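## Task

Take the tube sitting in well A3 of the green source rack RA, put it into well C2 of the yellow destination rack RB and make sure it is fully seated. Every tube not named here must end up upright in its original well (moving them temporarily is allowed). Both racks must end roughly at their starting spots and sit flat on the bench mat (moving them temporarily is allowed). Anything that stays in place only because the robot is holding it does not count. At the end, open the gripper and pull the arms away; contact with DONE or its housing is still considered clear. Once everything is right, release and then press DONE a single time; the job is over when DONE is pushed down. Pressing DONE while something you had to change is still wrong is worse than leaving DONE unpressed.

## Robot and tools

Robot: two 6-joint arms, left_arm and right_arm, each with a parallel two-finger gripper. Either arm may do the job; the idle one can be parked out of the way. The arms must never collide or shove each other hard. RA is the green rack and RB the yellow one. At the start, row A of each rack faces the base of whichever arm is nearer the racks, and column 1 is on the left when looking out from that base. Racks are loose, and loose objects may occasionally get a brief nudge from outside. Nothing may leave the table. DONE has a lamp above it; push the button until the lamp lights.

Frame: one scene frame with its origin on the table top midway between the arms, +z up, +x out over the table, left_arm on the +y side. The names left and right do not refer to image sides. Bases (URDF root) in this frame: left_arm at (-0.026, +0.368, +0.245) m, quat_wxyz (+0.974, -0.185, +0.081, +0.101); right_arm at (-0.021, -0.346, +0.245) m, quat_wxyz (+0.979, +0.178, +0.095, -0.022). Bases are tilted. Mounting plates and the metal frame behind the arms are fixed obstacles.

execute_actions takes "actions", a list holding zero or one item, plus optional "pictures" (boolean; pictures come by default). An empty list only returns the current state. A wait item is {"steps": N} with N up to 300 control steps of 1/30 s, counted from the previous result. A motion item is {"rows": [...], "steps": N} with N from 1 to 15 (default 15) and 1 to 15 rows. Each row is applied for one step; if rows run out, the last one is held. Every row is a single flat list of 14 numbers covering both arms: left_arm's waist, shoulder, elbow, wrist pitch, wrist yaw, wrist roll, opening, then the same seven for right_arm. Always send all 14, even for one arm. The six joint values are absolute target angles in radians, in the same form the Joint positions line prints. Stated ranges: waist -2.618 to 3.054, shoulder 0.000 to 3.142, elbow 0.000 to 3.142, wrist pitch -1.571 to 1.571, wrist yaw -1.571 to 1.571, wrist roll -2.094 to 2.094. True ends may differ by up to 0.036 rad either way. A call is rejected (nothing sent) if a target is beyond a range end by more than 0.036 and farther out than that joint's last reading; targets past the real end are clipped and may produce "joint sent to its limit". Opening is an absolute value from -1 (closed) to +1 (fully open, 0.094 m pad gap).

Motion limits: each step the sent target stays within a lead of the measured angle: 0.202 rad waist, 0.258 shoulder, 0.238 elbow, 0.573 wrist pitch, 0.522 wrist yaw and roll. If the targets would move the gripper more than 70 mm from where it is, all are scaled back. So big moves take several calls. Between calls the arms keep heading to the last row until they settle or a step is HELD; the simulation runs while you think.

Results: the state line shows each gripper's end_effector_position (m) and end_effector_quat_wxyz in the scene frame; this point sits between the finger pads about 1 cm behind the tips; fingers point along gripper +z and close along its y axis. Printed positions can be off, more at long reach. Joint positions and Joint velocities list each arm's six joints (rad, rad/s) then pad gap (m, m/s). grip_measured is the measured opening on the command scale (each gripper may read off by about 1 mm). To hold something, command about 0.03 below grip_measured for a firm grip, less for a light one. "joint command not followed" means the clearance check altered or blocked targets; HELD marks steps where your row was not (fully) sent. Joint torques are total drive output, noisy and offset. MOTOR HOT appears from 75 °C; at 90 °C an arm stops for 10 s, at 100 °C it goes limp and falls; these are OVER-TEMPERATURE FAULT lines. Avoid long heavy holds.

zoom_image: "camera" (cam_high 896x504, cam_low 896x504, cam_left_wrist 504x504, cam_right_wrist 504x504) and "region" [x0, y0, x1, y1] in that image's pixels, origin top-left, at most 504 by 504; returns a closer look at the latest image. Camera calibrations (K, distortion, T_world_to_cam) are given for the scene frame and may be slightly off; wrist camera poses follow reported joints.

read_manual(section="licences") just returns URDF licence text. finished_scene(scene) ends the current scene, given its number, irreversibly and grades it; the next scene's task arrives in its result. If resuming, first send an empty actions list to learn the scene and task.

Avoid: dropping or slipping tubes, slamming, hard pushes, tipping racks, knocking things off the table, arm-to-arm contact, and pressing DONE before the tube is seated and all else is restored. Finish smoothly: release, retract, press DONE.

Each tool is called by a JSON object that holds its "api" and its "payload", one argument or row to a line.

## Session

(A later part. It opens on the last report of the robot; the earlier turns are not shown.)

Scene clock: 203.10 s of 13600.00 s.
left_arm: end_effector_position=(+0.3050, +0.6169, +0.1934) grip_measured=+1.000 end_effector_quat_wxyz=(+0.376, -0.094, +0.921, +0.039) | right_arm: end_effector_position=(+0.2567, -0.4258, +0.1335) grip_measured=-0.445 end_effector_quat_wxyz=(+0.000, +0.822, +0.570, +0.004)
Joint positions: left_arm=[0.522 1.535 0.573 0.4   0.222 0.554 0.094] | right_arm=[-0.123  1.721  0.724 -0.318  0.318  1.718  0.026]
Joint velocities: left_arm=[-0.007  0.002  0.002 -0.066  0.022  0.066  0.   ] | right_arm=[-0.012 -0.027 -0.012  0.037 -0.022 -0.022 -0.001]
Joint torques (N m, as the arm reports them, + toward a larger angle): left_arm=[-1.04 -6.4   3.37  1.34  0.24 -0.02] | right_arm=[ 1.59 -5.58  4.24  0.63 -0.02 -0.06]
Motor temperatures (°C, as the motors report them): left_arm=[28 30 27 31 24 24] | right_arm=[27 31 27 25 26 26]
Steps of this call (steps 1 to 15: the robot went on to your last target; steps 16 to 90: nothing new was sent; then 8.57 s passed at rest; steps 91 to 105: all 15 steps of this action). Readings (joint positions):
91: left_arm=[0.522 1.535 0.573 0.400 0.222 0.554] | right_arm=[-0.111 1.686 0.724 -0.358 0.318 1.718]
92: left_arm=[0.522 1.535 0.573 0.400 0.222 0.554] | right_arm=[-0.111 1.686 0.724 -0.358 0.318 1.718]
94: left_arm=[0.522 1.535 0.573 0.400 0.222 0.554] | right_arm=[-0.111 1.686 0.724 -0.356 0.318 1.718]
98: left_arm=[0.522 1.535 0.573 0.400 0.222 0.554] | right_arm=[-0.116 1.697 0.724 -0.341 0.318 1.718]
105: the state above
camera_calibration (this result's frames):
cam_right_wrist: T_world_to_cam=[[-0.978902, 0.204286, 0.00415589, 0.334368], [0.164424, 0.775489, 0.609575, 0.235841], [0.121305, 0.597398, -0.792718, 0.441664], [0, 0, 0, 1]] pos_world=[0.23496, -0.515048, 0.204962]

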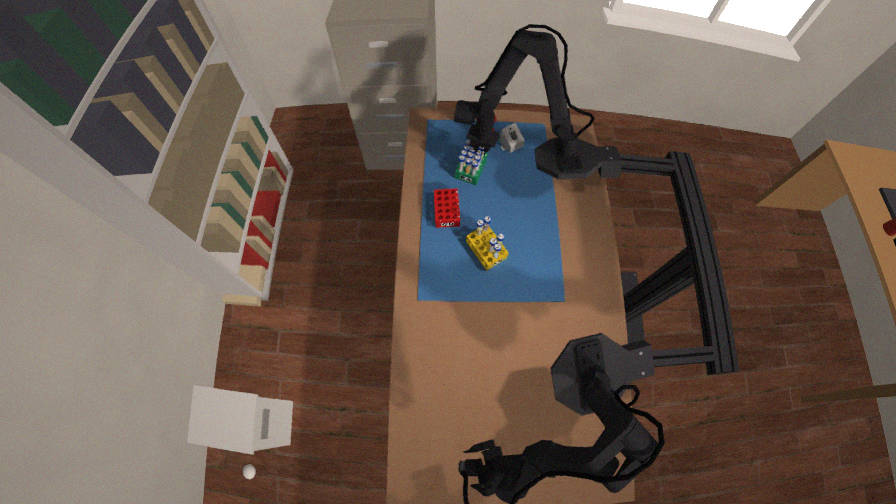

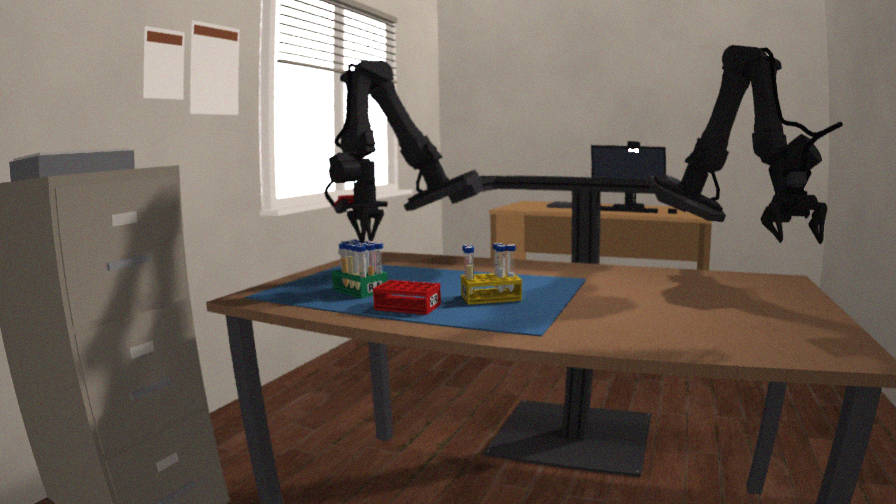

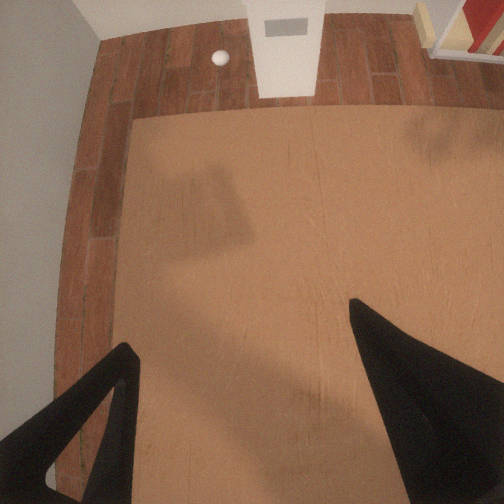

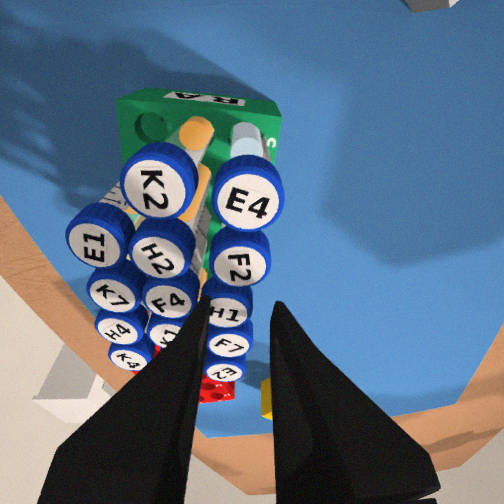

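{"api": "execute_actions", "payload": {
  "actions": [
    {"rows":[[0.522,1.535,0.573,0.4,0.222,0.554,1,-0.13,1.743,0.73,-0.318,0.32,1.715,-0.465],[0.522,1.535,0.573,0.4,0.222,0.554,1,-0.13,1.743,0.73,-0.32,0.32,1.715,-0.485],[0.522,1.535,0.573,0.4,0.222,0.554,1,-0.13,1.743,0.73,-0.32,0.32,1.715,-0.505],[0.522,1.535,0.573,0.4,0.222,0.554,1,-0.13,1.743,0.73,-0.32,0.32,1.715,-0.525],[0.522,1.535,0.573,0.4,0.222,0.554,1,-0.13,1.743,0.73,-0.32,0.32,1.715,-0.545],[0.522,1.535,0.573,0.4,0.222,0.554,1,-0.13,1.743,0.73,-0.32,0.32,1.715,-0.565],[0.522,1.535,0.573,0.4,0.222,0.554,1,-0.13,1.743,0.73,-0.32,0.32,1.715,-0.585],[0.522,1.535,0.573,0.4,0.222,0.554,1,-0.13,1.743,0.73,-0.32,0.32,1.715,-0.605],[0.522,1.535,0.573,0.4,0.222,0.554,1,-0.13,1.743,0.73,-0.32,0.32,1.715,-0.62],[0.522,1.535,0.573,0.4,0.222,0.554,1,-0.13,1.743,0.73,-0.32,0.32,1.715,-0.62],[0.522,1.535,0.573,0.4,0.222,0.554,1,-0.128,1.725,0.73,-0.32,0.32,1.715,-0.62],[0.522,1.535,0.573,0.4,0.222,0.554,1,-0.126,1.708,0.73,-0.322,0.32,1.715,-0.62],[0.522,1.535,0.573,0.4,0.222,0.554,1,-0.124,1.698,0.73,-0.324,0.32,1.715,-0.62],[0.522,1.535,0.573,0.4,0.222,0.554,1,-0.124,1.692,0.73,-0.326,0.32,1.715,-0.62],[0.522,1.535,0.573,0.4,0.222,0.554,1,-0.124,1.69,0.73,-0.326,0.32,1.715,-0.62]]}
  ],
  "pictures": false
}}

{"api": "execute_actions", "payload": {
  "actions": [
    {"rows":[[0.522,1.535,0.573,0.4,0.222,0.554,1,-0.124,1.69,0.73,-0.326,0.32,1.715,-0.62],[0.522,1.535,0.573,0.4,0.222,0.554,1,-0.124,1.69,0.73,-0.326,0.32,1.715,-0.62],[0.522,1.535,0.573,0.4,0.222,0.554,1,-0.124,1.69,0.73,-0.326,0.32,1.715,-0.62],[0.522,1.535,0.573,0.4,0.222,0.554,1,-0.124,1.69,0.73,-0.326,0.32,1.715,-0.55],[0.522,1.535,0.573,0.4,0.222,0.554,1,-0.124,1.69,0.73,-0.326,0.32,1.715,-0.48],[0.522,1.535,0.573,0.4,0.222,0.554,1,-0.124,1.69,0.73,-0.326,0.32,1.715,-0.42]],"steps":11}
  ]
}}

{"api": "zoom_image", "payload": {
  "camera": "cam_right_wrist",
  "region": [130, 200, 350, 400]
}}

Scene clock: 215.83 s of 13600.00 s.
left_arm: end_effector_position=(+0.3050, +0.6169, +0.1934) grip_measured=+1.000 end_effector_quat_wxyz=(+0.376, -0.094, +0.921, +0.039) | right_arm: end_effector_position=(+0.2584, -0.4265, +0.1342) grip_measured=-0.618 end_effector_quat_wxyz=(+0.003, +0.823, +0.569, +0.006)
Joint positions: left_arm=[0.522 1.535 0.573 0.4   0.222 0.554 0.094] | right_arm=[-0.123  1.717  0.724 -0.314  0.318  1.718  0.018]
Joint velocities: left_arm=[-0.002 -0.007  0.002 -0.007  0.007 -0.022  0.   ] | right_arm=[ 0.002 -0.042 -0.017 -0.022 -0.007  0.037 -0.   ]
Joint torques (N m, as the arm reports them, + toward a larger angle): left_arm=[-1.1  -6.41  3.36  1.32  0.23 -0.01] | right_arm=[ 2.01 -9.86  4.21  0.5  -0.02 -0.04]
Motor temperatures (°C, as the motors report them): left_arm=[28 30 27 31 24 24] | right_arm=[27 30 27 25 26 26]
Steps of this call (steps 1 to 15: the robot went on to your last target; steps 16 to 90: nothing new was sent; then 9.23 s passed at rest; steps 91 to 105: all 15 steps of this action). Readings (joint positions):
91: left_arm=[0.522 1.535 0.573 0.400 0.222 0.554] | right_arm=[-0.123 1.721 0.724 -0.316 0.318 1.718]
92: left_arm=[0.522 1.535 0.573 0.400 0.222 0.554] | right_arm=[-0.123 1.721 0.724 -0.316 0.318 1.718]
94: left_arm=[0.522 1.535 0.573 0.400 0.222 0.554] | right_arm=[-0.123 1.721 0.724 -0.316 0.318 1.718]
98: left_arm=[0.522 1.535 0.573 0.400 0.222 0.554] | right_arm=[-0.123 1.721 0.724 -0.316 0.318 1.718]
105: the state above

Scene clock: 216.20 s of 13600.00 s.
left_arm: end_effector_position=(+0.3050, +0.6169, +0.1934) grip_measured=+1.000 end_effector_quat_wxyz=(+0.376, -0.094, +0.921, +0.039) | right_arm: end_effector_position=(+0.2589, -0.4268, +0.1349) grip_measured=-0.422 end_effector_quat_wxyz=(+0.004, +0.823, +0.568, +0.007)
Joint positions: left_arm=[0.522 1.535 0.573 0.4   0.222 0.554 0.094] | right_arm=[-0.123  1.715  0.724 -0.314  0.318  1.718  0.027]
Joint velocities: left_arm=[ 0.017 -0.002  0.002  0.007 -0.051 -0.081  0.   ] | right_arm=[-0.002  0.022 -0.007  0.037 -0.081 -0.037  0.   ]
Joint torques (N m, as the arm reports them, + toward a larger angle): left_arm=[-1.07 -6.37  3.35  1.33  0.24 -0.01] | right_arm=[ 1.99 -9.81  4.23  0.49 -0.02 -0.04]
Motor temperatures (°C, as the motors report them): left_arm=[28 30 27 31 24 24] | right_arm=[27 30 27 25 26 26]
Steps of this call (steps 1 to 11: all 11 steps of this action). Readings (joint positions):
1: left_arm=[0.522 1.535 0.573 0.400 0.222 0.554] | right_arm=[-0.123 1.716 0.724 -0.314 0.318 1.718]
2: left_arm=[0.522 1.535 0.573 0.400 0.222 0.554] | right_arm=[-0.123 1.715 0.724 -0.314 0.318 1.718]
4: left_arm=[0.522 1.535 0.573 0.400 0.222 0.554] | right_arm=[-0.123 1.715 0.724 -0.314 0.318 1.718]
8: left_arm=[0.522 1.535 0.573 0.400 0.222 0.554] | right_arm=[-0.123 1.715 0.724 -0.314 0.318 1.718]
11: the state above
camera_calibration (this result's frames):
cam_right_wrist: T_world_to_cam=[[-0.978195, 0.207604, -0.00597246, 0.339332], [0.161017, 0.776221, 0.609553, 0.236558], [0.131181, 0.5953, -0.792723, 0.439621], [0, 0, 0, 1]] pos_world=[0.236173, -0.515774, 0.20633]

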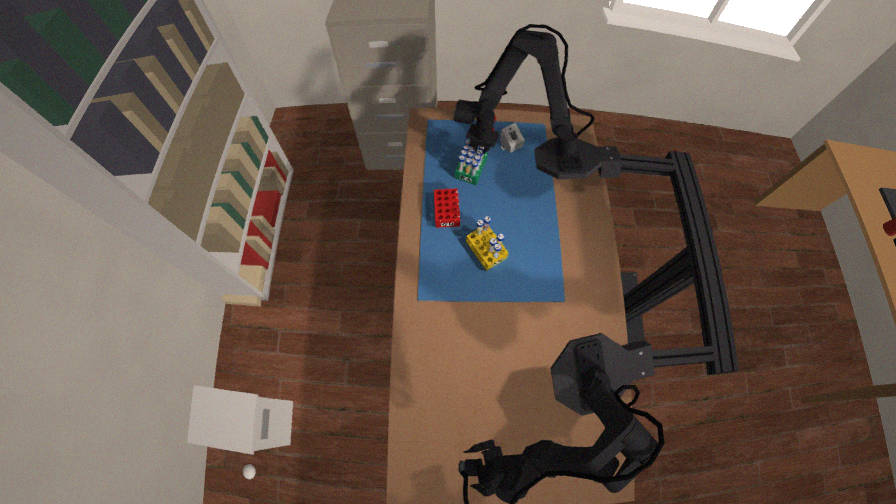

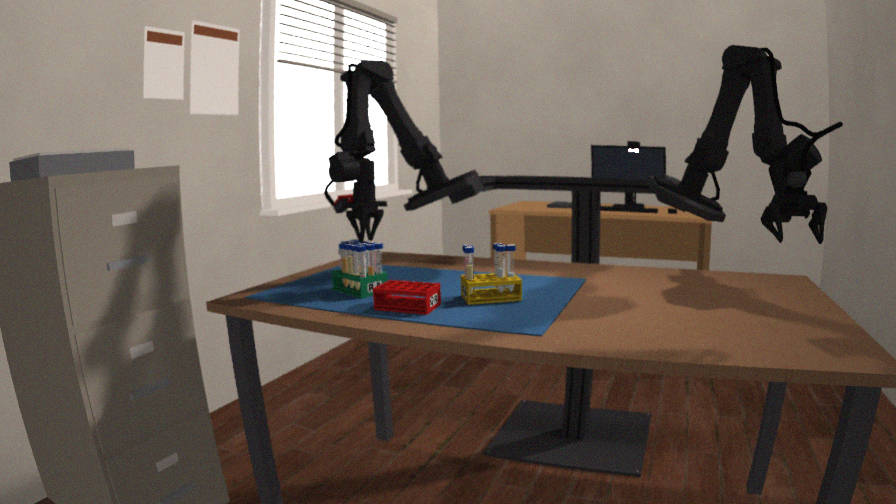

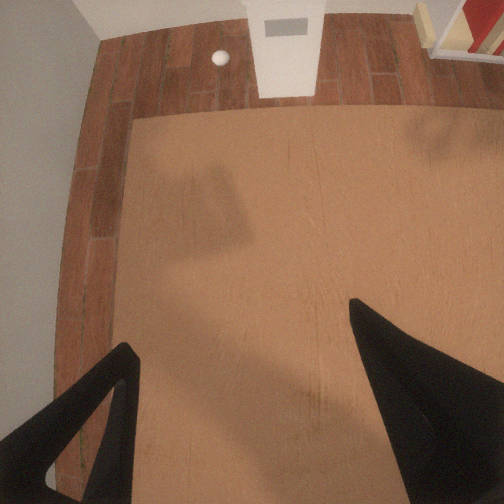

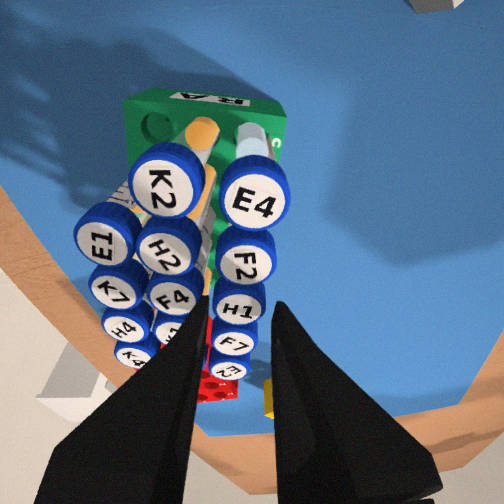

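Region (130, 200, 350, 400) of cam_right_wrist's 504x504 image, scaled by 2.291, with more detail than that image has; it fills the top 458 rows of this view, and the rest is white.

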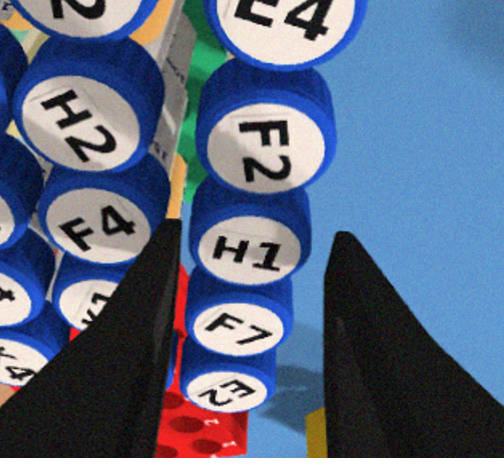

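{"api": "execute_actions", "payload": {
  "actions": [
    {"rows":[[0.522,1.535,0.573,0.4,0.222,0.554,1,-0.126,1.705,0.73,-0.32,0.32,1.715,-0.43],[0.522,1.535,0.573,0.4,0.222,0.554,1,-0.128,1.72,0.73,-0.314,0.32,1.715,-0.44],[0.522,1.535,0.573,0.4,0.222,0.554,1,-0.129,1.728,0.73,-0.31,0.32,1.715,-0.44],[0.522,1.535,0.573,0.4,0.222,0.554,1,-0.1305,1.7325,0.73,-0.306,0.32,1.715,-0.44],[0.522,1.535,0.573,0.4,0.222,0.554,1,-0.132,1.737,0.73,-0.302,0.32,1.715,-0.44],[0.522,1.535,0.573,0.4,0.222,0.554,1,-0.1335,1.742,0.73,-0.298,0.32,1.715,-0.44],[0.522,1.535,0.573,0.4,0.222,0.554,1,-0.135,1.747,0.73,-0.294,0.32,1.715,-0.44],[0.522,1.535,0.573,0.4,0.222,0.554,1,-0.1365,1.752,0.73,-0.29,0.32,1.715,-0.44],[0.522,1.535,0.573,0.4,0.222,0.554,1,-0.138,1.757,0.73,-0.286,0.32,1.715,-0.44],[0.522,1.535,0.573,0.4,0.222,0.554,1,-0.1395,1.762,0.73,-0.282,0.32,1.715,-0.44],[0.522,1.535,0.573,0.4,0.222,0.554,1,-0.141,1.767,0.73,-0.278,0.32,1.715,-0.44]]}
  ]
}}

{"api": "zoom_image", "payload": {
  "camera": "cam_right_wrist",
  "region": [130, 200, 350, 400]
}}

Scene clock: 224.27 s of 13600.00 s.
left_arm: end_effector_position=(+0.3050, +0.6169, +0.1934) grip_measured=+1.000 end_effector_quat_wxyz=(+0.376, -0.094, +0.921, +0.039) | right_arm: end_effector_position=(+0.2565, -0.4270, +0.1256) grip_measured=-0.438 end_effector_quat_wxyz=(-0.000, +0.825, +0.565, +0.001)
Joint positions: left_arm=[0.522 1.535 0.573 0.4   0.222 0.554 0.094] | right_arm=[-0.135  1.751  0.724 -0.288  0.318  1.718  0.026]
Joint velocities: left_arm=[ 0.012  0.002 -0.007  0.007 -0.022 -0.051  0.   ] | right_arm=[-0.012 -0.022  0.002  0.022 -0.022 -0.022  0.001]
Joint torques (N m, as the arm reports them, + toward a larger angle): left_arm=[-1.07 -6.32  3.36  1.32  0.25 -0.02] | right_arm=[ 1.68 -6.24  4.04  0.69 -0.01 -0.05]
Motor temperatures (°C, as the motors report them): left_arm=[28 30 27 31 24 24] | right_arm=[27 31 27 25 26 26]
Steps of this call (steps 1 to 15: the robot went on to your last target; steps 16 to 90: nothing new was sent; then 4.57 s passed at rest; steps 91 to 105: all 15 steps of this action). Readings (joint positions):
91: left_arm=[0.522 1.535 0.573 0.400 0.222 0.554] | right_arm=[-0.123 1.715 0.724 -0.314 0.318 1.718]
92: left_arm=[0.522 1.535 0.573 0.400 0.222 0.554] | right_arm=[-0.123 1.715 0.724 -0.314 0.318 1.718]
94: left_arm=[0.522 1.535 0.573 0.400 0.222 0.554] | right_arm=[-0.123 1.715 0.724 -0.314 0.318 1.718]
98: left_arm=[0.522 1.535 0.573 0.400 0.222 0.554] | right_arm=[-0.125 1.720 0.724 -0.306 0.318 1.718]
105: the state above
camera_calibration (this result's frames):
cam_right_wrist: T_world_to_cam=[[-0.976623, 0.214803, 0.00815078, 0.337864], [0.175503, 0.774901, 0.607229, 0.238778], [0.124118, 0.594464, -0.794485, 0.434376], [0, 0, 0, 1]] pos_world=[0.234145, -0.515824, 0.197359]

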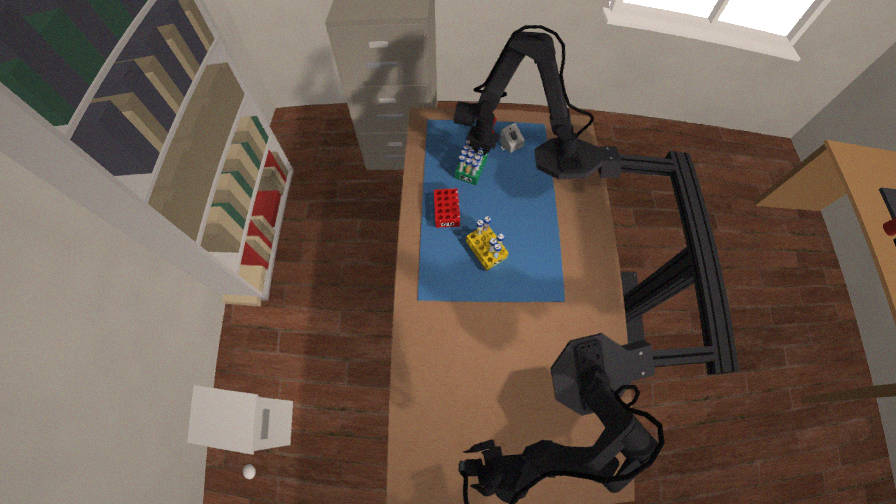

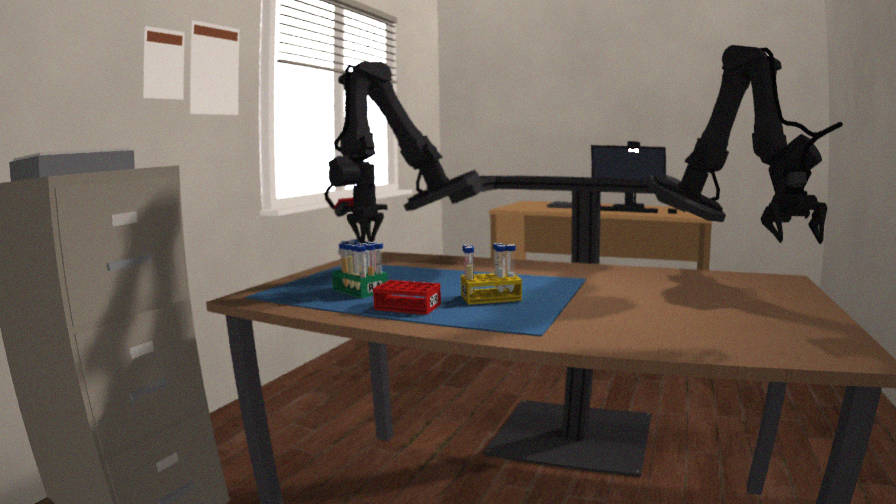

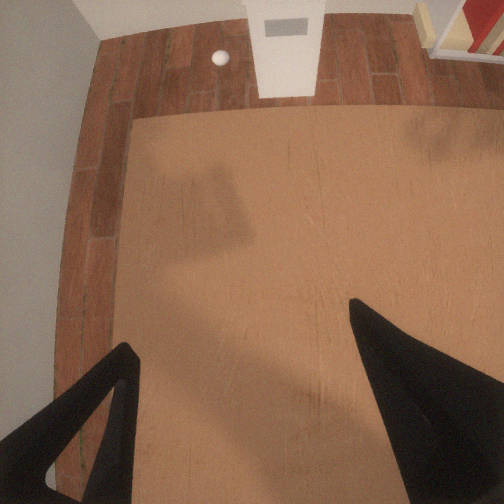

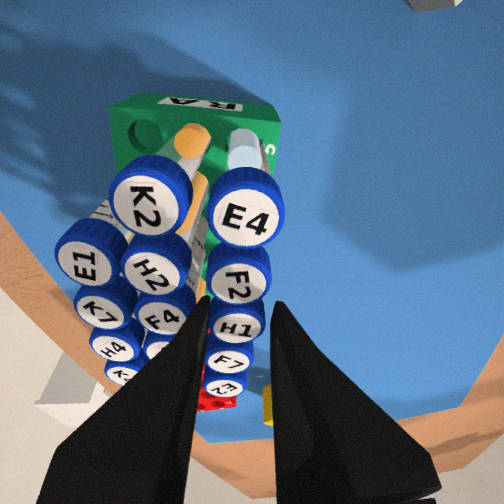

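Region (130, 200, 350, 400) of cam_right_wrist's 504x504 image, scaled by 2.291, with more detail than that image has; it fills the top 458 rows of this view, and the rest is white.

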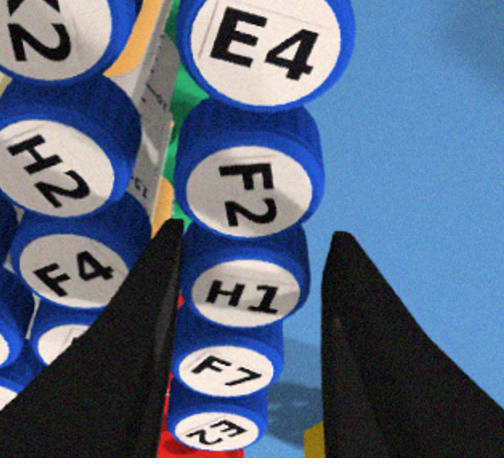

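{"api": "execute_actions", "payload": {
  "actions": [
    {"rows":[[0.522,1.535,0.573,0.4,0.222,0.554,1,-0.142,1.771,0.73,-0.274,0.32,1.715,-0.44],[0.522,1.535,0.573,0.4,0.222,0.554,1,-0.1435,1.775,0.73,-0.27,0.32,1.715,-0.44],[0.522,1.535,0.573,0.4,0.222,0.554,1,-0.145,1.779,0.73,-0.266,0.32,1.715,-0.44],[0.522,1.535,0.573,0.4,0.222,0.554,1,-0.145,1.779,0.73,-0.266,0.32,1.715,-0.44],[0.522,1.535,0.573,0.4,0.222,0.554,1,-0.145,1.779,0.73,-0.266,0.32,1.715,-0.44],[0.522,1.535,0.573,0.4,0.222,0.554,1,-0.145,1.779,0.73,-0.266,0.32,1.715,-0.44],[0.522,1.535,0.573,0.4,0.222,0.554,1,-0.145,1.779,0.73,-0.266,0.32,1.715,-0.46],[0.522,1.535,0.573,0.4,0.222,0.554,1,-0.145,1.779,0.73,-0.266,0.32,1.715,-0.48],[0.522,1.535,0.573,0.4,0.222,0.554,1,-0.145,1.779,0.73,-0.266,0.32,1.715,-0.5],[0.522,1.535,0.573,0.4,0.222,0.554,1,-0.145,1.779,0.73,-0.266,0.32,1.715,-0.52],[0.522,1.535,0.573,0.4,0.222,0.554,1,-0.145,1.779,0.73,-0.266,0.32,1.715,-0.54],[0.522,1.535,0.573,0.4,0.222,0.554,1,-0.145,1.779,0.73,-0.266,0.32,1.715,-0.555]]}
  ],
  "pictures": false
}}

Scene clock: 230.07 s of 13600.00 s.
left_arm: end_effector_position=(+0.3050, +0.6169, +0.1934) grip_measured=+1.000 end_effector_quat_wxyz=(+0.376, -0.094, +0.921, +0.039) | right_arm: end_effector_position=(+0.2596, -0.4275, +0.1252) grip_measured=-0.545 end_effector_quat_wxyz=(+0.004, +0.826, +0.564, +0.005)
Joint positions: left_arm=[0.522 1.535 0.573 0.4   0.222 0.554 0.094] | right_arm=[-0.135  1.753  0.724 -0.274  0.318  1.718  0.021]
Joint velocities: left_arm=[-0.012 -0.002 -0.007 -0.051 -0.037 -0.007  0.   ] | right_arm=[0.012 0.002 0.002 0.022 0.022 0.007 0.   ]
Joint torques (N m, as the arm reports them, + toward a larger angle): left_arm=[-1.11 -6.37  3.36  1.34  0.25 -0.02] | right_arm=[ 1.32 -5.4   4.05  0.71  0.   -0.04]
Motor temperatures (°C, as the motors report them): left_arm=[28 31 27 31 24 24] | right_arm=[27 31 27 25 26 26]
Steps of this call (steps 1 to 15: the robot went on to your last target; steps 16 to 90: nothing new was sent; then 2.30 s passed at rest; steps 91 to 105: all 15 steps of this action). Readings (joint positions):
91: left_arm=[0.522 1.535 0.573 0.400 0.222 0.554] | right_arm=[-0.135 1.751 0.724 -0.285 0.318 1.718]
92: left_arm=[0.522 1.535 0.573 0.400 0.222 0.554] | right_arm=[-0.135 1.751 0.724 -0.283 0.318 1.718]
94: left_arm=[0.522 1.535 0.573 0.400 0.222 0.554] | right_arm=[-0.135 1.751 0.724 -0.280 0.318 1.718]
98: left_arm=[0.522 1.535 0.573 0.400 0.222 0.554] | right_arm=[-0.135 1.751 0.724 -0.275 0.318 1.718]
105: the state above

{"api": "execute_actions", "payload": {
  "actions": [
    {"rows":[[0.522,1.535,0.573,0.4,0.222,0.554,1,-0.14,1.765,0.735,-0.275,0.322,1.715,-0.57],[0.522,1.535,0.573,0.4,0.222,0.554,1,-0.133,1.75,0.742,-0.285,0.324,1.715,-0.58],[0.522,1.535,0.573,0.4,0.222,0.554,1,-0.127,1.738,0.749,-0.296,0.325,1.715,-0.58],[0.522,1.535,0.573,0.4,0.222,0.554,1,-0.122,1.728,0.753,-0.31,0.326,1.715,-0.58],[0.522,1.535,0.573,0.4,0.222,0.554,1,-0.118,1.718,0.757,-0.328,0.327,1.715,-0.58],[0.522,1.535,0.573,0.4,0.222,0.554,1,-0.113,1.706,0.761,-0.349,0.328,1.715,-0.58],[0.522,1.535,0.573,0.4,0.222,0.554,1,-0.108,1.692,0.765,-0.372,0.329,1.715,-0.58],[0.522,1.535,0.573,0.4,0.222,0.554,1,-0.102,1.677,0.77,-0.397,0.331,1.715,-0.58],[0.522,1.535,0.573,0.4,0.222,0.554,1,-0.096,1.661,0.775,-0.423,0.333,1.715,-0.58],[0.522,1.535,0.573,0.4,0.222,0.554,1,-0.089,1.644,0.78,-0.45,0.335,1.715,-0.58],[0.522,1.535,0.573,0.4,0.222,0.554,1,-0.082,1.626,0.786,-0.479,0.337,1.715,-0.58],[0.522,1.535,0.573,0.4,0.222,0.554,1,-0.074,1.606,0.793,-0.509,0.339,1.715,-0.58],[0.522,1.535,0.573,0.4,0.222,0.554,1,-0.066,1.587,0.801,-0.539,0.341,1.715,-0.58],[0.522,1.535,0.573,0.4,0.222,0.554,1,-0.058,1.568,0.81,-0.569,0.343,1.715,-0.58],[0.522,1.535,0.573,0.4,0.222,0.554,1,-0.05,1.55,0.819,-0.59,0.345,1.715,-0.58]]}
  ],
  "pictures": false
}}

{"api": "execute_actions", "payload": {
  "actions": [
    {"rows":[[0.522,1.535,0.573,0.4,0.222,0.554,1,-0.041,1.532,0.829,-0.63,0.346,1.715,-0.58],[0.522,1.535,0.573,0.4,0.222,0.554,1,-0.032,1.516,0.84,-0.66,0.348,1.715,-0.58],[0.522,1.535,0.573,0.4,0.222,0.554,1,-0.023,1.5,0.851,-0.69,0.35,1.715,-0.58],[0.522,1.535,0.573,0.4,0.222,0.554,1,-0.014,1.485,0.863,-0.72,0.352,1.715,-0.58],[0.522,1.535,0.573,0.4,0.222,0.554,1,-0.005,1.47,0.876,-0.75,0.354,1.715,-0.58],[0.522,1.535,0.573,0.4,0.222,0.554,1,0.004,1.456,0.889,-0.78,0.356,1.715,-0.58],[0.522,1.535,0.573,0.4,0.222,0.554,1,0.013,1.443,0.903,-0.81,0.358,1.715,-0.58],[0.522,1.535,0.573,0.4,0.222,0.554,1,0.022,1.431,0.917,-0.837,0.36,1.715,-0.58],[0.522,1.535,0.573,0.4,0.222,0.554,1,0.03,1.421,0.931,-0.862,0.361,1.715,-0.58],[0.522,1.535,0.573,0.4,0.222,0.554,1,0.037,1.412,0.943,-0.882,0.362,1.715,-0.58],[0.522,1.535,0.573,0.4,0.222,0.554,1,0.043,1.405,0.953,-0.897,0.363,1.715,-0.58],[0.522,1.535,0.573,0.4,0.222,0.554,1,0.047,1.401,0.96,-0.906,0.364,1.715,-0.58],[0.522,1.535,0.573,0.4,0.222,0.554,1,0.05,1.398,0.965,-0.911,0.364,1.715,-0.58]]}
  ]
}}

Scene clock: 256.90 s of 13600.00 s.
left_arm: end_effector_position=(+0.3050, +0.6169, +0.1934) grip_measured=+1.000 end_effector_quat_wxyz=(+0.376, -0.094, +0.921, +0.039) | right_arm: end_effector_position=(+0.2663, -0.4272, +0.1709) grip_measured=-0.564 end_effector_quat_wxyz=(+0.006, +0.811, +0.585, +0.013)
Joint positions: left_arm=[0.522 1.535 0.573 0.4   0.222 0.554 0.094] | right_arm=[-0.078  1.608  0.779 -0.477  0.325  1.718  0.02 ]
Joint velocities: left_arm=[-0.012  0.007 -0.007  0.037  0.037 -0.022  0.   ] | right_arm=[ 0.227 -0.554  0.261 -0.652 -0.022  0.037 -0.   ]
Joint torques (N m, as the arm reports them, + toward a larger angle): left_arm=[-1.08 -6.38  3.37  1.33  0.23 -0.01] | right_arm=[ 3.02 -9.48  6.53  0.57  0.13 -0.03]
Motor temperatures (°C, as the motors report them): left_arm=[28 31 27 31 24 24] | right_arm=[27 30 27 25 26 26]
Steps of this call (steps 1 to 15: the robot went on to your last target; steps 16 to 90: nothing new was sent; then 23.33 s passed at rest; steps 91 to 105: all 15 steps of this action). Readings (joint positions):
91: left_arm=[0.522 1.535 0.573 0.400 0.222 0.554] | right_arm=[-0.135 1.753 0.724 -0.274 0.318 1.718]
92: left_arm=[0.522 1.535 0.573 0.400 0.222 0.554] | right_arm=[-0.135 1.753 0.724 -0.274 0.318 1.718]
94: left_arm=[0.522 1.535 0.573 0.400 0.222 0.554] | right_arm=[-0.135 1.753 0.726 -0.277 0.318 1.718]
98: left_arm=[0.522 1.535 0.573 0.400 0.222 0.554] | right_arm=[-0.128 1.732 0.737 -0.316 0.318 1.718]
105: the state above

Scene clock: 257.40 s of 13600.00 s.
left_arm: end_effector_position=(+0.3050, +0.6169, +0.1934) grip_measured=+1.000 end_effector_quat_wxyz=(+0.376, -0.094, +0.921, +0.039) | right_arm: end_effector_position=(+0.2731, -0.4268, +0.2557) grip_measured=-0.564 end_effector_quat_wxyz=(+0.014, +0.778, +0.628, +0.024)
Joint positions: left_arm=[0.522 1.535 0.573 0.4   0.222 0.554 0.094] | right_arm=[ 0.036  1.419  0.943 -0.842  0.346  1.718  0.02 ]
Joint velocities: left_arm=[ 0.002  0.012  0.017  0.007 -0.066 -0.037  0.   ] | right_arm=[ 0.032 -0.066  0.095 -0.315 -0.007  0.095 -0.   ]
Joint torques (N m, as the arm reports them, + toward a larger angle): left_arm=[-1.08 -6.39  3.34  1.34  0.25  0.  ] | right_arm=[ 2.6  -7.85  6.97  0.41  0.14 -0.04]
Motor temperatures (°C, as the motors report them): left_arm=[28 31 27 31 24 24] | right_arm=[27 30 27 25 26 26]
Steps of this call (steps 1 to 15: all 15 steps of this action). Readings (joint positions):
1: left_arm=[0.522 1.535 0.573 0.400 0.222 0.554] | right_arm=[-0.070 1.589 0.788 -0.502 0.326 1.718]
2: left_arm=[0.522 1.535 0.573 0.400 0.222 0.554] | right_arm=[-0.061 1.570 0.799 -0.528 0.327 1.718]
4: left_arm=[0.522 1.535 0.573 0.400 0.222 0.554] | right_arm=[-0.043 1.535 0.822 -0.584 0.330 1.718]
8: left_arm=[0.522 1.535 0.573 0.400 0.222 0.554] | right_arm=[-0.007 1.478 0.870 -0.701 0.336 1.718]
15: the state above
camera_calibration (this result's frames):
cam_right_wrist: T_world_to_cam=[[-0.997213, 0.0595635, -0.0449342, 0.305842], [0.0193958, 0.788485, 0.614748, 0.203247], [0.0720465, 0.612163, -0.787443, 0.55559], [0, 0, 0, 1]] pos_world=[0.261019, -0.518586, 0.326293]

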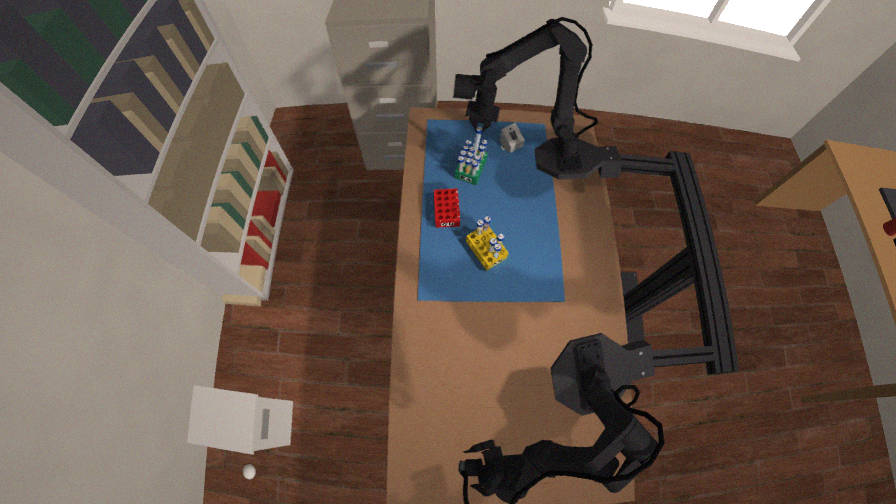

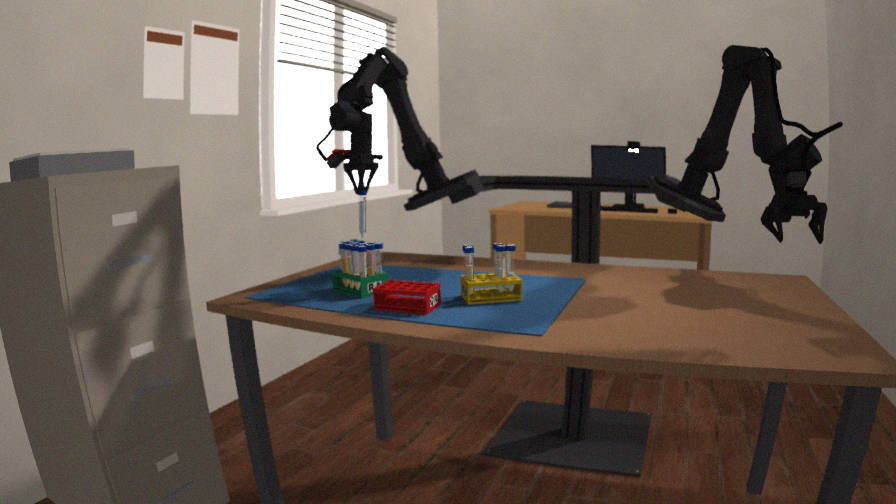

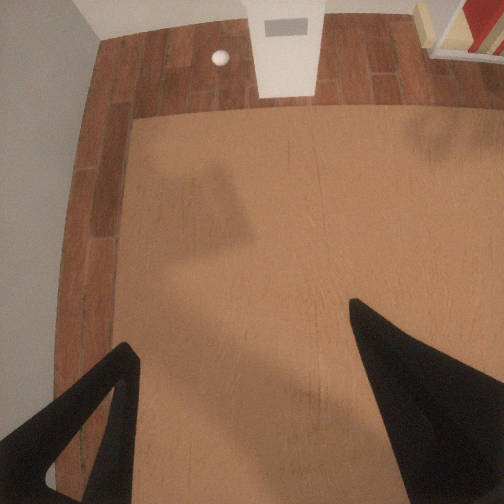

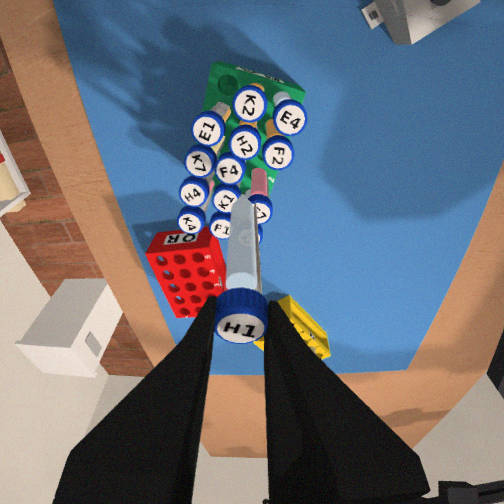

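{"api": "execute_actions", "payload": {
  "actions": [
    {"rows":[[0.522,1.535,0.573,0.4,0.222,0.554,1,0.053,1.405,0.967,-0.911,0.364,1.711,-0.595],[0.522,1.535,0.573,0.4,0.222,0.554,1,0.063,1.415,0.973,-0.913,0.364,1.698,-0.595],[0.522,1.535,0.573,0.4,0.222,0.554,1,0.077,1.428,0.983,-0.915,0.364,1.678,-0.595],[0.522,1.535,0.573,0.4,0.222,0.554,1,0.097,1.446,0.996,-0.918,0.363,1.65,-0.595],[0.522,1.535,0.573,0.4,0.222,0.554,1,0.121,1.468,1.012,-0.922,0.363,1.617,-0.595],[0.522,1.535,0.573,0.4,0.222,0.554,1,0.15,1.494,1.032,-0.926,0.363,1.578,-0.595],[0.522,1.535,0.573,0.4,0.222,0.554,1,0.183,1.525,1.053,-0.931,0.362,1.533,-0.595],[0.522,1.535,0.573,0.4,0.222,0.554,1,0.219,1.559,1.077,-0.936,0.362,1.484,-0.595],[0.522,1.535,0.573,0.4,0.222,0.554,1,0.258,1.597,1.103,-0.942,0.361,1.429,-0.595],[0.522,1.535,0.573,0.4,0.222,0.554,1,0.3,1.637,1.131,-0.949,0.361,1.373,-0.595],[0.522,1.535,0.573,0.4,0.222,0.554,1,0.344,1.679,1.16,-0.955,0.36,1.312,-0.595],[0.522,1.535,0.573,0.4,0.222,0.554,1,0.39,1.723,1.19,-0.962,0.36,1.25,-0.595],[0.522,1.535,0.573,0.4,0.222,0.554,1,0.437,1.768,1.222,-0.969,0.359,1.185,-0.595],[0.522,1.535,0.573,0.4,0.222,0.554,1,0.484,1.813,1.253,-0.976,0.359,1.12,-0.595],[0.522,1.535,0.573,0.4,0.222,0.554,1,0.533,1.859,1.285,-0.984,0.358,1.054,-0.595]]}
  ],
  "pictures": false
}}

{"api": "execute_actions", "payload": {
  "actions": [
    {"rows":[[0.522,1.535,0.573,0.4,0.222,0.554,1,0.581,1.905,1.317,-0.991,0.357,0.988,-0.595],[0.522,1.535,0.573,0.4,0.222,0.554,1,0.628,1.95,1.348,-0.998,0.357,0.923,-0.595],[0.522,1.535,0.573,0.4,0.222,0.554,1,0.675,1.995,1.38,-1.005,0.356,0.858,-0.595],[0.522,1.535,0.573,0.4,0.222,0.554,1,0.721,2.039,1.41,-1.012,0.356,0.796,-0.595],[0.522,1.535,0.573,0.4,0.222,0.554,1,0.765,2.081,1.439,-1.018,0.355,0.735,-0.595],[0.522,1.535,0.573,0.4,0.222,0.554,1,0.807,2.121,1.467,-1.025,0.355,0.679,-0.595],[0.522,1.535,0.573,0.4,0.222,0.554,1,0.846,2.159,1.493,-1.031,0.354,0.624,-0.595],[0.522,1.535,0.573,0.4,0.222,0.554,1,0.882,2.193,1.517,-1.036,0.354,0.575,-0.595],[0.522,1.535,0.573,0.4,0.222,0.554,1,0.915,2.224,1.538,-1.041,0.353,0.53,-0.595],[0.522,1.535,0.573,0.4,0.222,0.554,1,0.944,2.252,1.558,-1.045,0.353,0.491,-0.595],[0.522,1.535,0.573,0.4,0.222,0.554,1,0.968,2.275,1.574,-1.049,0.353,0.458,-0.595],[0.522,1.535,0.573,0.4,0.222,0.554,1,0.988,2.294,1.587,-1.052,0.352,0.43,-0.595],[0.522,1.535,0.573,0.4,0.222,0.554,1,1.002,2.308,1.597,-1.054,0.352,0.41,-0.595],[0.522,1.535,0.573,0.4,0.222,0.554,1,1.012,2.317,1.603,-1.056,0.352,0.397,-0.595],[0.522,1.535,0.573,0.4,0.222,0.554,1,1.015,2.32,1.605,-1.056,0.352,0.393,-0.595]]}
  ],
  "pictures": false
}}

{"api": "execute_actions", "payload": {
  "actions": [
    {"steps":15}
  ]
}}

Scene clock: 282.43 s of 13600.00 s.
left_arm: end_effector_position=(+0.3050, +0.6169, +0.1934) grip_measured=+1.000 end_effector_quat_wxyz=(+0.376, -0.094, +0.921, +0.039) | right_arm: end_effector_position=(+0.3177, -0.2962, +0.2680) grip_measured=-0.571 end_effector_quat_wxyz=(-0.003, +0.452, +0.892, +0.029)
Joint positions: left_arm=[0.522 1.535 0.573 0.4   0.222 0.554 0.094] | right_arm=[ 0.427  1.77   1.217 -0.938  0.361  1.296  0.02 ]
Joint velocities: left_arm=[-0.007 -0.007 -0.002  0.007 -0.007 -0.022  0.   ] | right_arm=[ 1.306  1.321  0.921 -0.139 -0.022 -1.546 -0.001]
Joint torques (N m, as the arm reports them, + toward a larger angle): left_arm=[-1.07 -6.37  3.34  1.32  0.25 -0.02] | right_arm=[ 4.98 -7.26  6.69  0.39 -0.1  -0.03]
Motor temperatures (°C, as the motors report them): left_arm=[28 31 27 32 24 24] | right_arm=[27 31 29 25 26 26]
Steps of this call (steps 1 to 30: the robot went on to your last target; steps 31 to 120: nothing new was sent; then 20.53 s passed at rest; steps 121 to 135: all 15 steps of this action). Readings (joint positions):
121: left_arm=[0.522 1.535 0.573 0.400 0.222 0.554] | right_arm=[0.036 1.418 0.945 -0.893 0.349 1.718]
122: left_arm=[0.522 1.535 0.573 0.400 0.222 0.554] | right_arm=[0.038 1.418 0.945 -0.893 0.350 1.716]
124: left_arm=[0.522 1.535 0.573 0.400 0.222 0.554] | right_arm=[0.052 1.420 0.952 -0.901 0.353 1.701]
128: left_arm=[0.522 1.535 0.573 0.400 0.222 0.554] | right_arm=[0.142 1.485 1.019 -0.918 0.357 1.616]
135: the state above

Scene clock: 282.93 s of 13600.00 s.
left_arm: end_effector_position=(+0.3050, +0.6169, +0.1934) grip_measured=+1.000 end_effector_quat_wxyz=(+0.376, -0.094, +0.921, +0.039) | right_arm: end_effector_position=(+0.2401, -0.0665, +0.2573) grip_measured=-0.571 end_effector_quat_wxyz=(+0.004, -0.237, +0.971, +0.009)
Joint positions: left_arm=[0.522 1.535 0.573 0.4   0.222 0.554 0.094] | right_arm=[ 1.009  2.308  1.567 -1.011  0.348  0.514  0.02 ]
Joint velocities: left_arm=[-0.027  0.002 -0.002  0.022  0.066 -0.022  0.   ] | right_arm=[ 0.374  0.305  0.149 -0.183 -0.051 -0.842  0.   ]
Joint torques (N m, as the arm reports them, + toward a larger angle): left_arm=[-1.   -6.38  3.36  1.33  0.22 -0.02] | right_arm=[  2.63 -11.63   8.2    0.37   0.12  -0.04]
Motor temperatures (°C, as the motors report them): left_arm=[28 31 27 32 24 24] | right_arm=[27 31 29 25 26 26]
Steps of this call (steps 1 to 15: all 15 steps of this action). Readings (joint positions):
1: left_arm=[0.522 1.535 0.573 0.400 0.222 0.554] | right_arm=[0.475 1.817 1.249 -0.942 0.361 1.238]
2: left_arm=[0.522 1.535 0.573 0.400 0.222 0.554] | right_arm=[0.523 1.863 1.280 -0.946 0.361 1.179]
4: left_arm=[0.522 1.535 0.573 0.400 0.222 0.554] | right_arm=[0.618 1.955 1.343 -0.955 0.361 1.058]
8: left_arm=[0.522 1.535 0.573 0.400 0.222 0.554] | right_arm=[0.800 2.125 1.457 -0.975 0.359 0.819]
15: the state above

Scene clock: 283.43 s of 13600.00 s.
left_arm: end_effector_position=(+0.3050, +0.6169, +0.1934) grip_measured=+1.000 end_effector_quat_wxyz=(+0.376, -0.094, +0.921, +0.039) | right_arm: end_effector_position=(+0.2350, -0.0689, +0.2562) grip_measured=-0.571 end_effector_quat_wxyz=(-0.007, -0.298, +0.955, +0.000)
Joint positions: left_arm=[0.522 1.535 0.573 0.4   0.222 0.554 0.094] | right_arm=[ 1.014  2.321  1.579 -1.043  0.344  0.404  0.02 ]
Joint velocities: left_arm=[-0.007  0.002  0.007  0.037  0.007 -0.037  0.   ] | right_arm=[ 0.007 -0.012  0.012  0.022 -0.007  0.022 -0.   ]
Joint torques (N m, as the arm reports them, + toward a larger angle): left_arm=[-1.1  -6.36  3.34  1.33  0.25 -0.01] | right_arm=[  4.01 -11.01   7.88   0.46   0.06  -0.06]
Motor temperatures (°C, as the motors report them): left_arm=[28 31 27 32 24 24] | right_arm=[27 31 29 25 26 26]
Steps of this call (steps 1 to 15: the robot went on to your last target). Readings (joint positions):
1: left_arm=[0.522 1.535 0.573 0.400 0.222 0.554] | right_arm=[1.019 2.316 1.570 -1.016 0.346 0.491]
2: left_arm=[0.522 1.535 0.573 0.400 0.222 0.554] | right_arm=[1.024 2.320 1.571 -1.020 0.345 0.472]
4: left_arm=[0.522 1.535 0.573 0.400 0.222 0.554] | right_arm=[1.024 2.321 1.573 -1.030 0.344 0.446]
8: left_arm=[0.522 1.535 0.573 0.400 0.222 0.554] | right_arm=[1.015 2.321 1.579 -1.039 0.344 0.419]
15: the state above
camera_calibration (this result's frames):
cam_right_wrist: T_world_to_cam=[[0.687522, -0.72616, 0.00230427, -0.215599], [-0.573108, -0.540659, 0.615821, -0.0311762], [-0.445939, -0.424711, -0.787882, 0.390062], [0, 0, 0, 1]] pos_world=[0.304305, -0.00775109, 0.327019]

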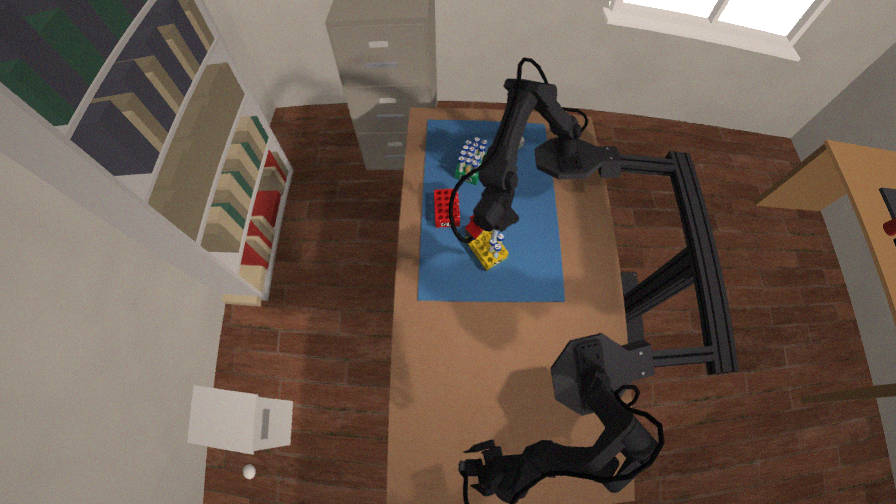

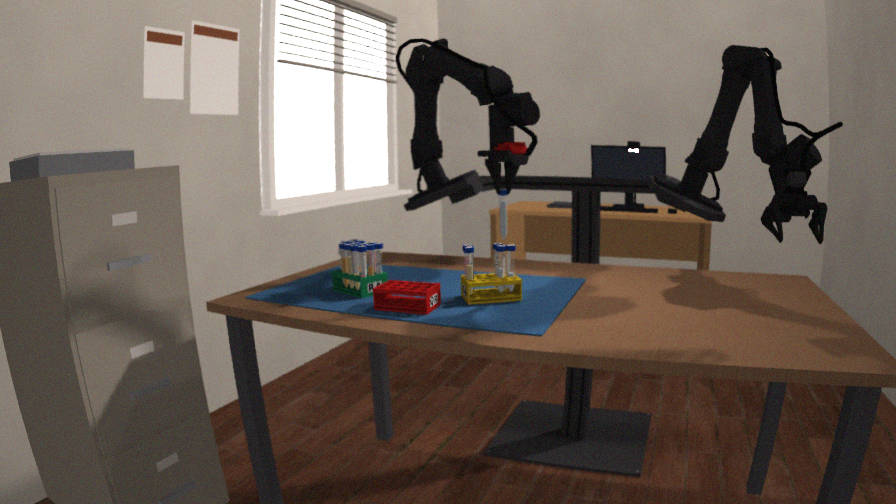

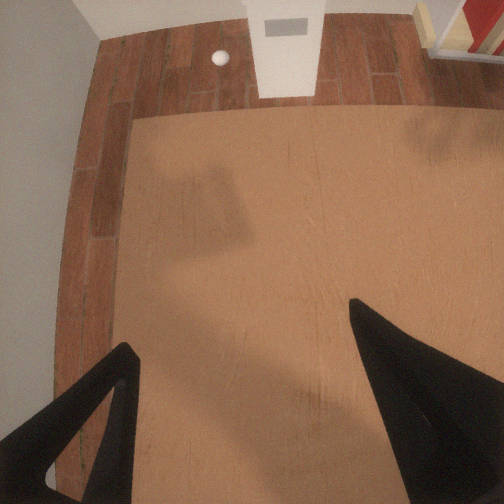

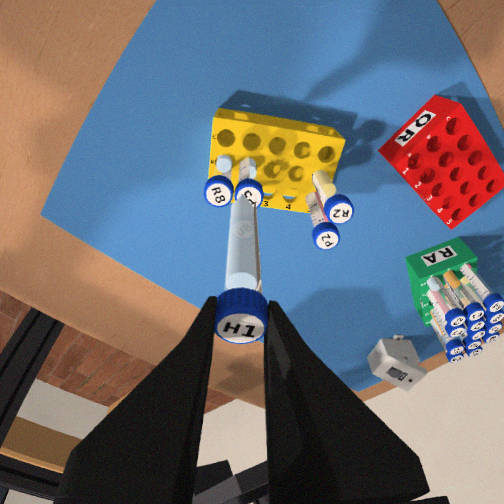

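{"api": "zoom_image", "payload": {
  "camera": "cam_right_wrist",
  "region": [190, 90, 370, 270]
}}

{"api": "zoom_image", "payload": {
  "camera": "cam_right_wrist",
  "region": [350, 230, 504, 400]
}}

{"api": "zoom_image", "payload": {
  "camera": "cam_low",
  "region": [440, 170, 560, 310]
}}

Region (190, 90, 370, 270) of cam_right_wrist's 504x504 image, scaled by 2.800, with more detail than that image has.

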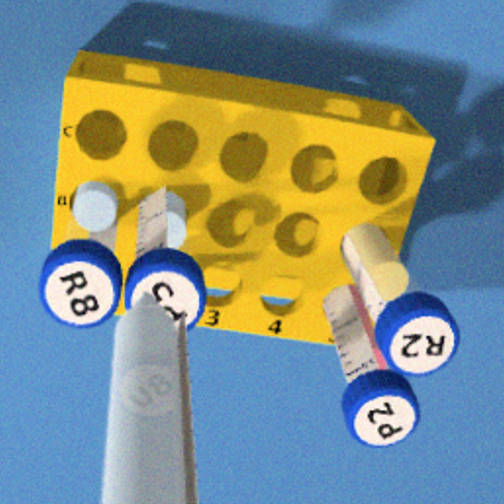

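Region (350, 230, 504, 400) of cam_right_wrist's 504x504 image, scaled by 2.965, with more detail than that image has; it fills the left 457 columns of this view, and the rest is white.

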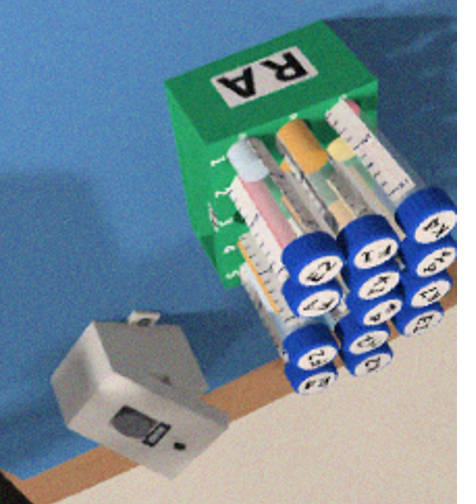

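Region (440, 170, 560, 310) of cam_low's 896x504 image, scaled by 3.600, with more detail than that image has; it fills the left 432 columns of this view, and the rest is white.

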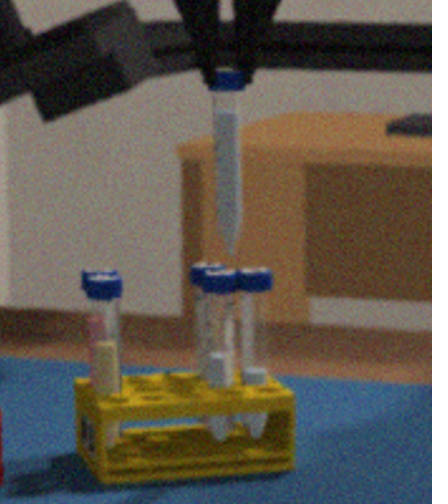

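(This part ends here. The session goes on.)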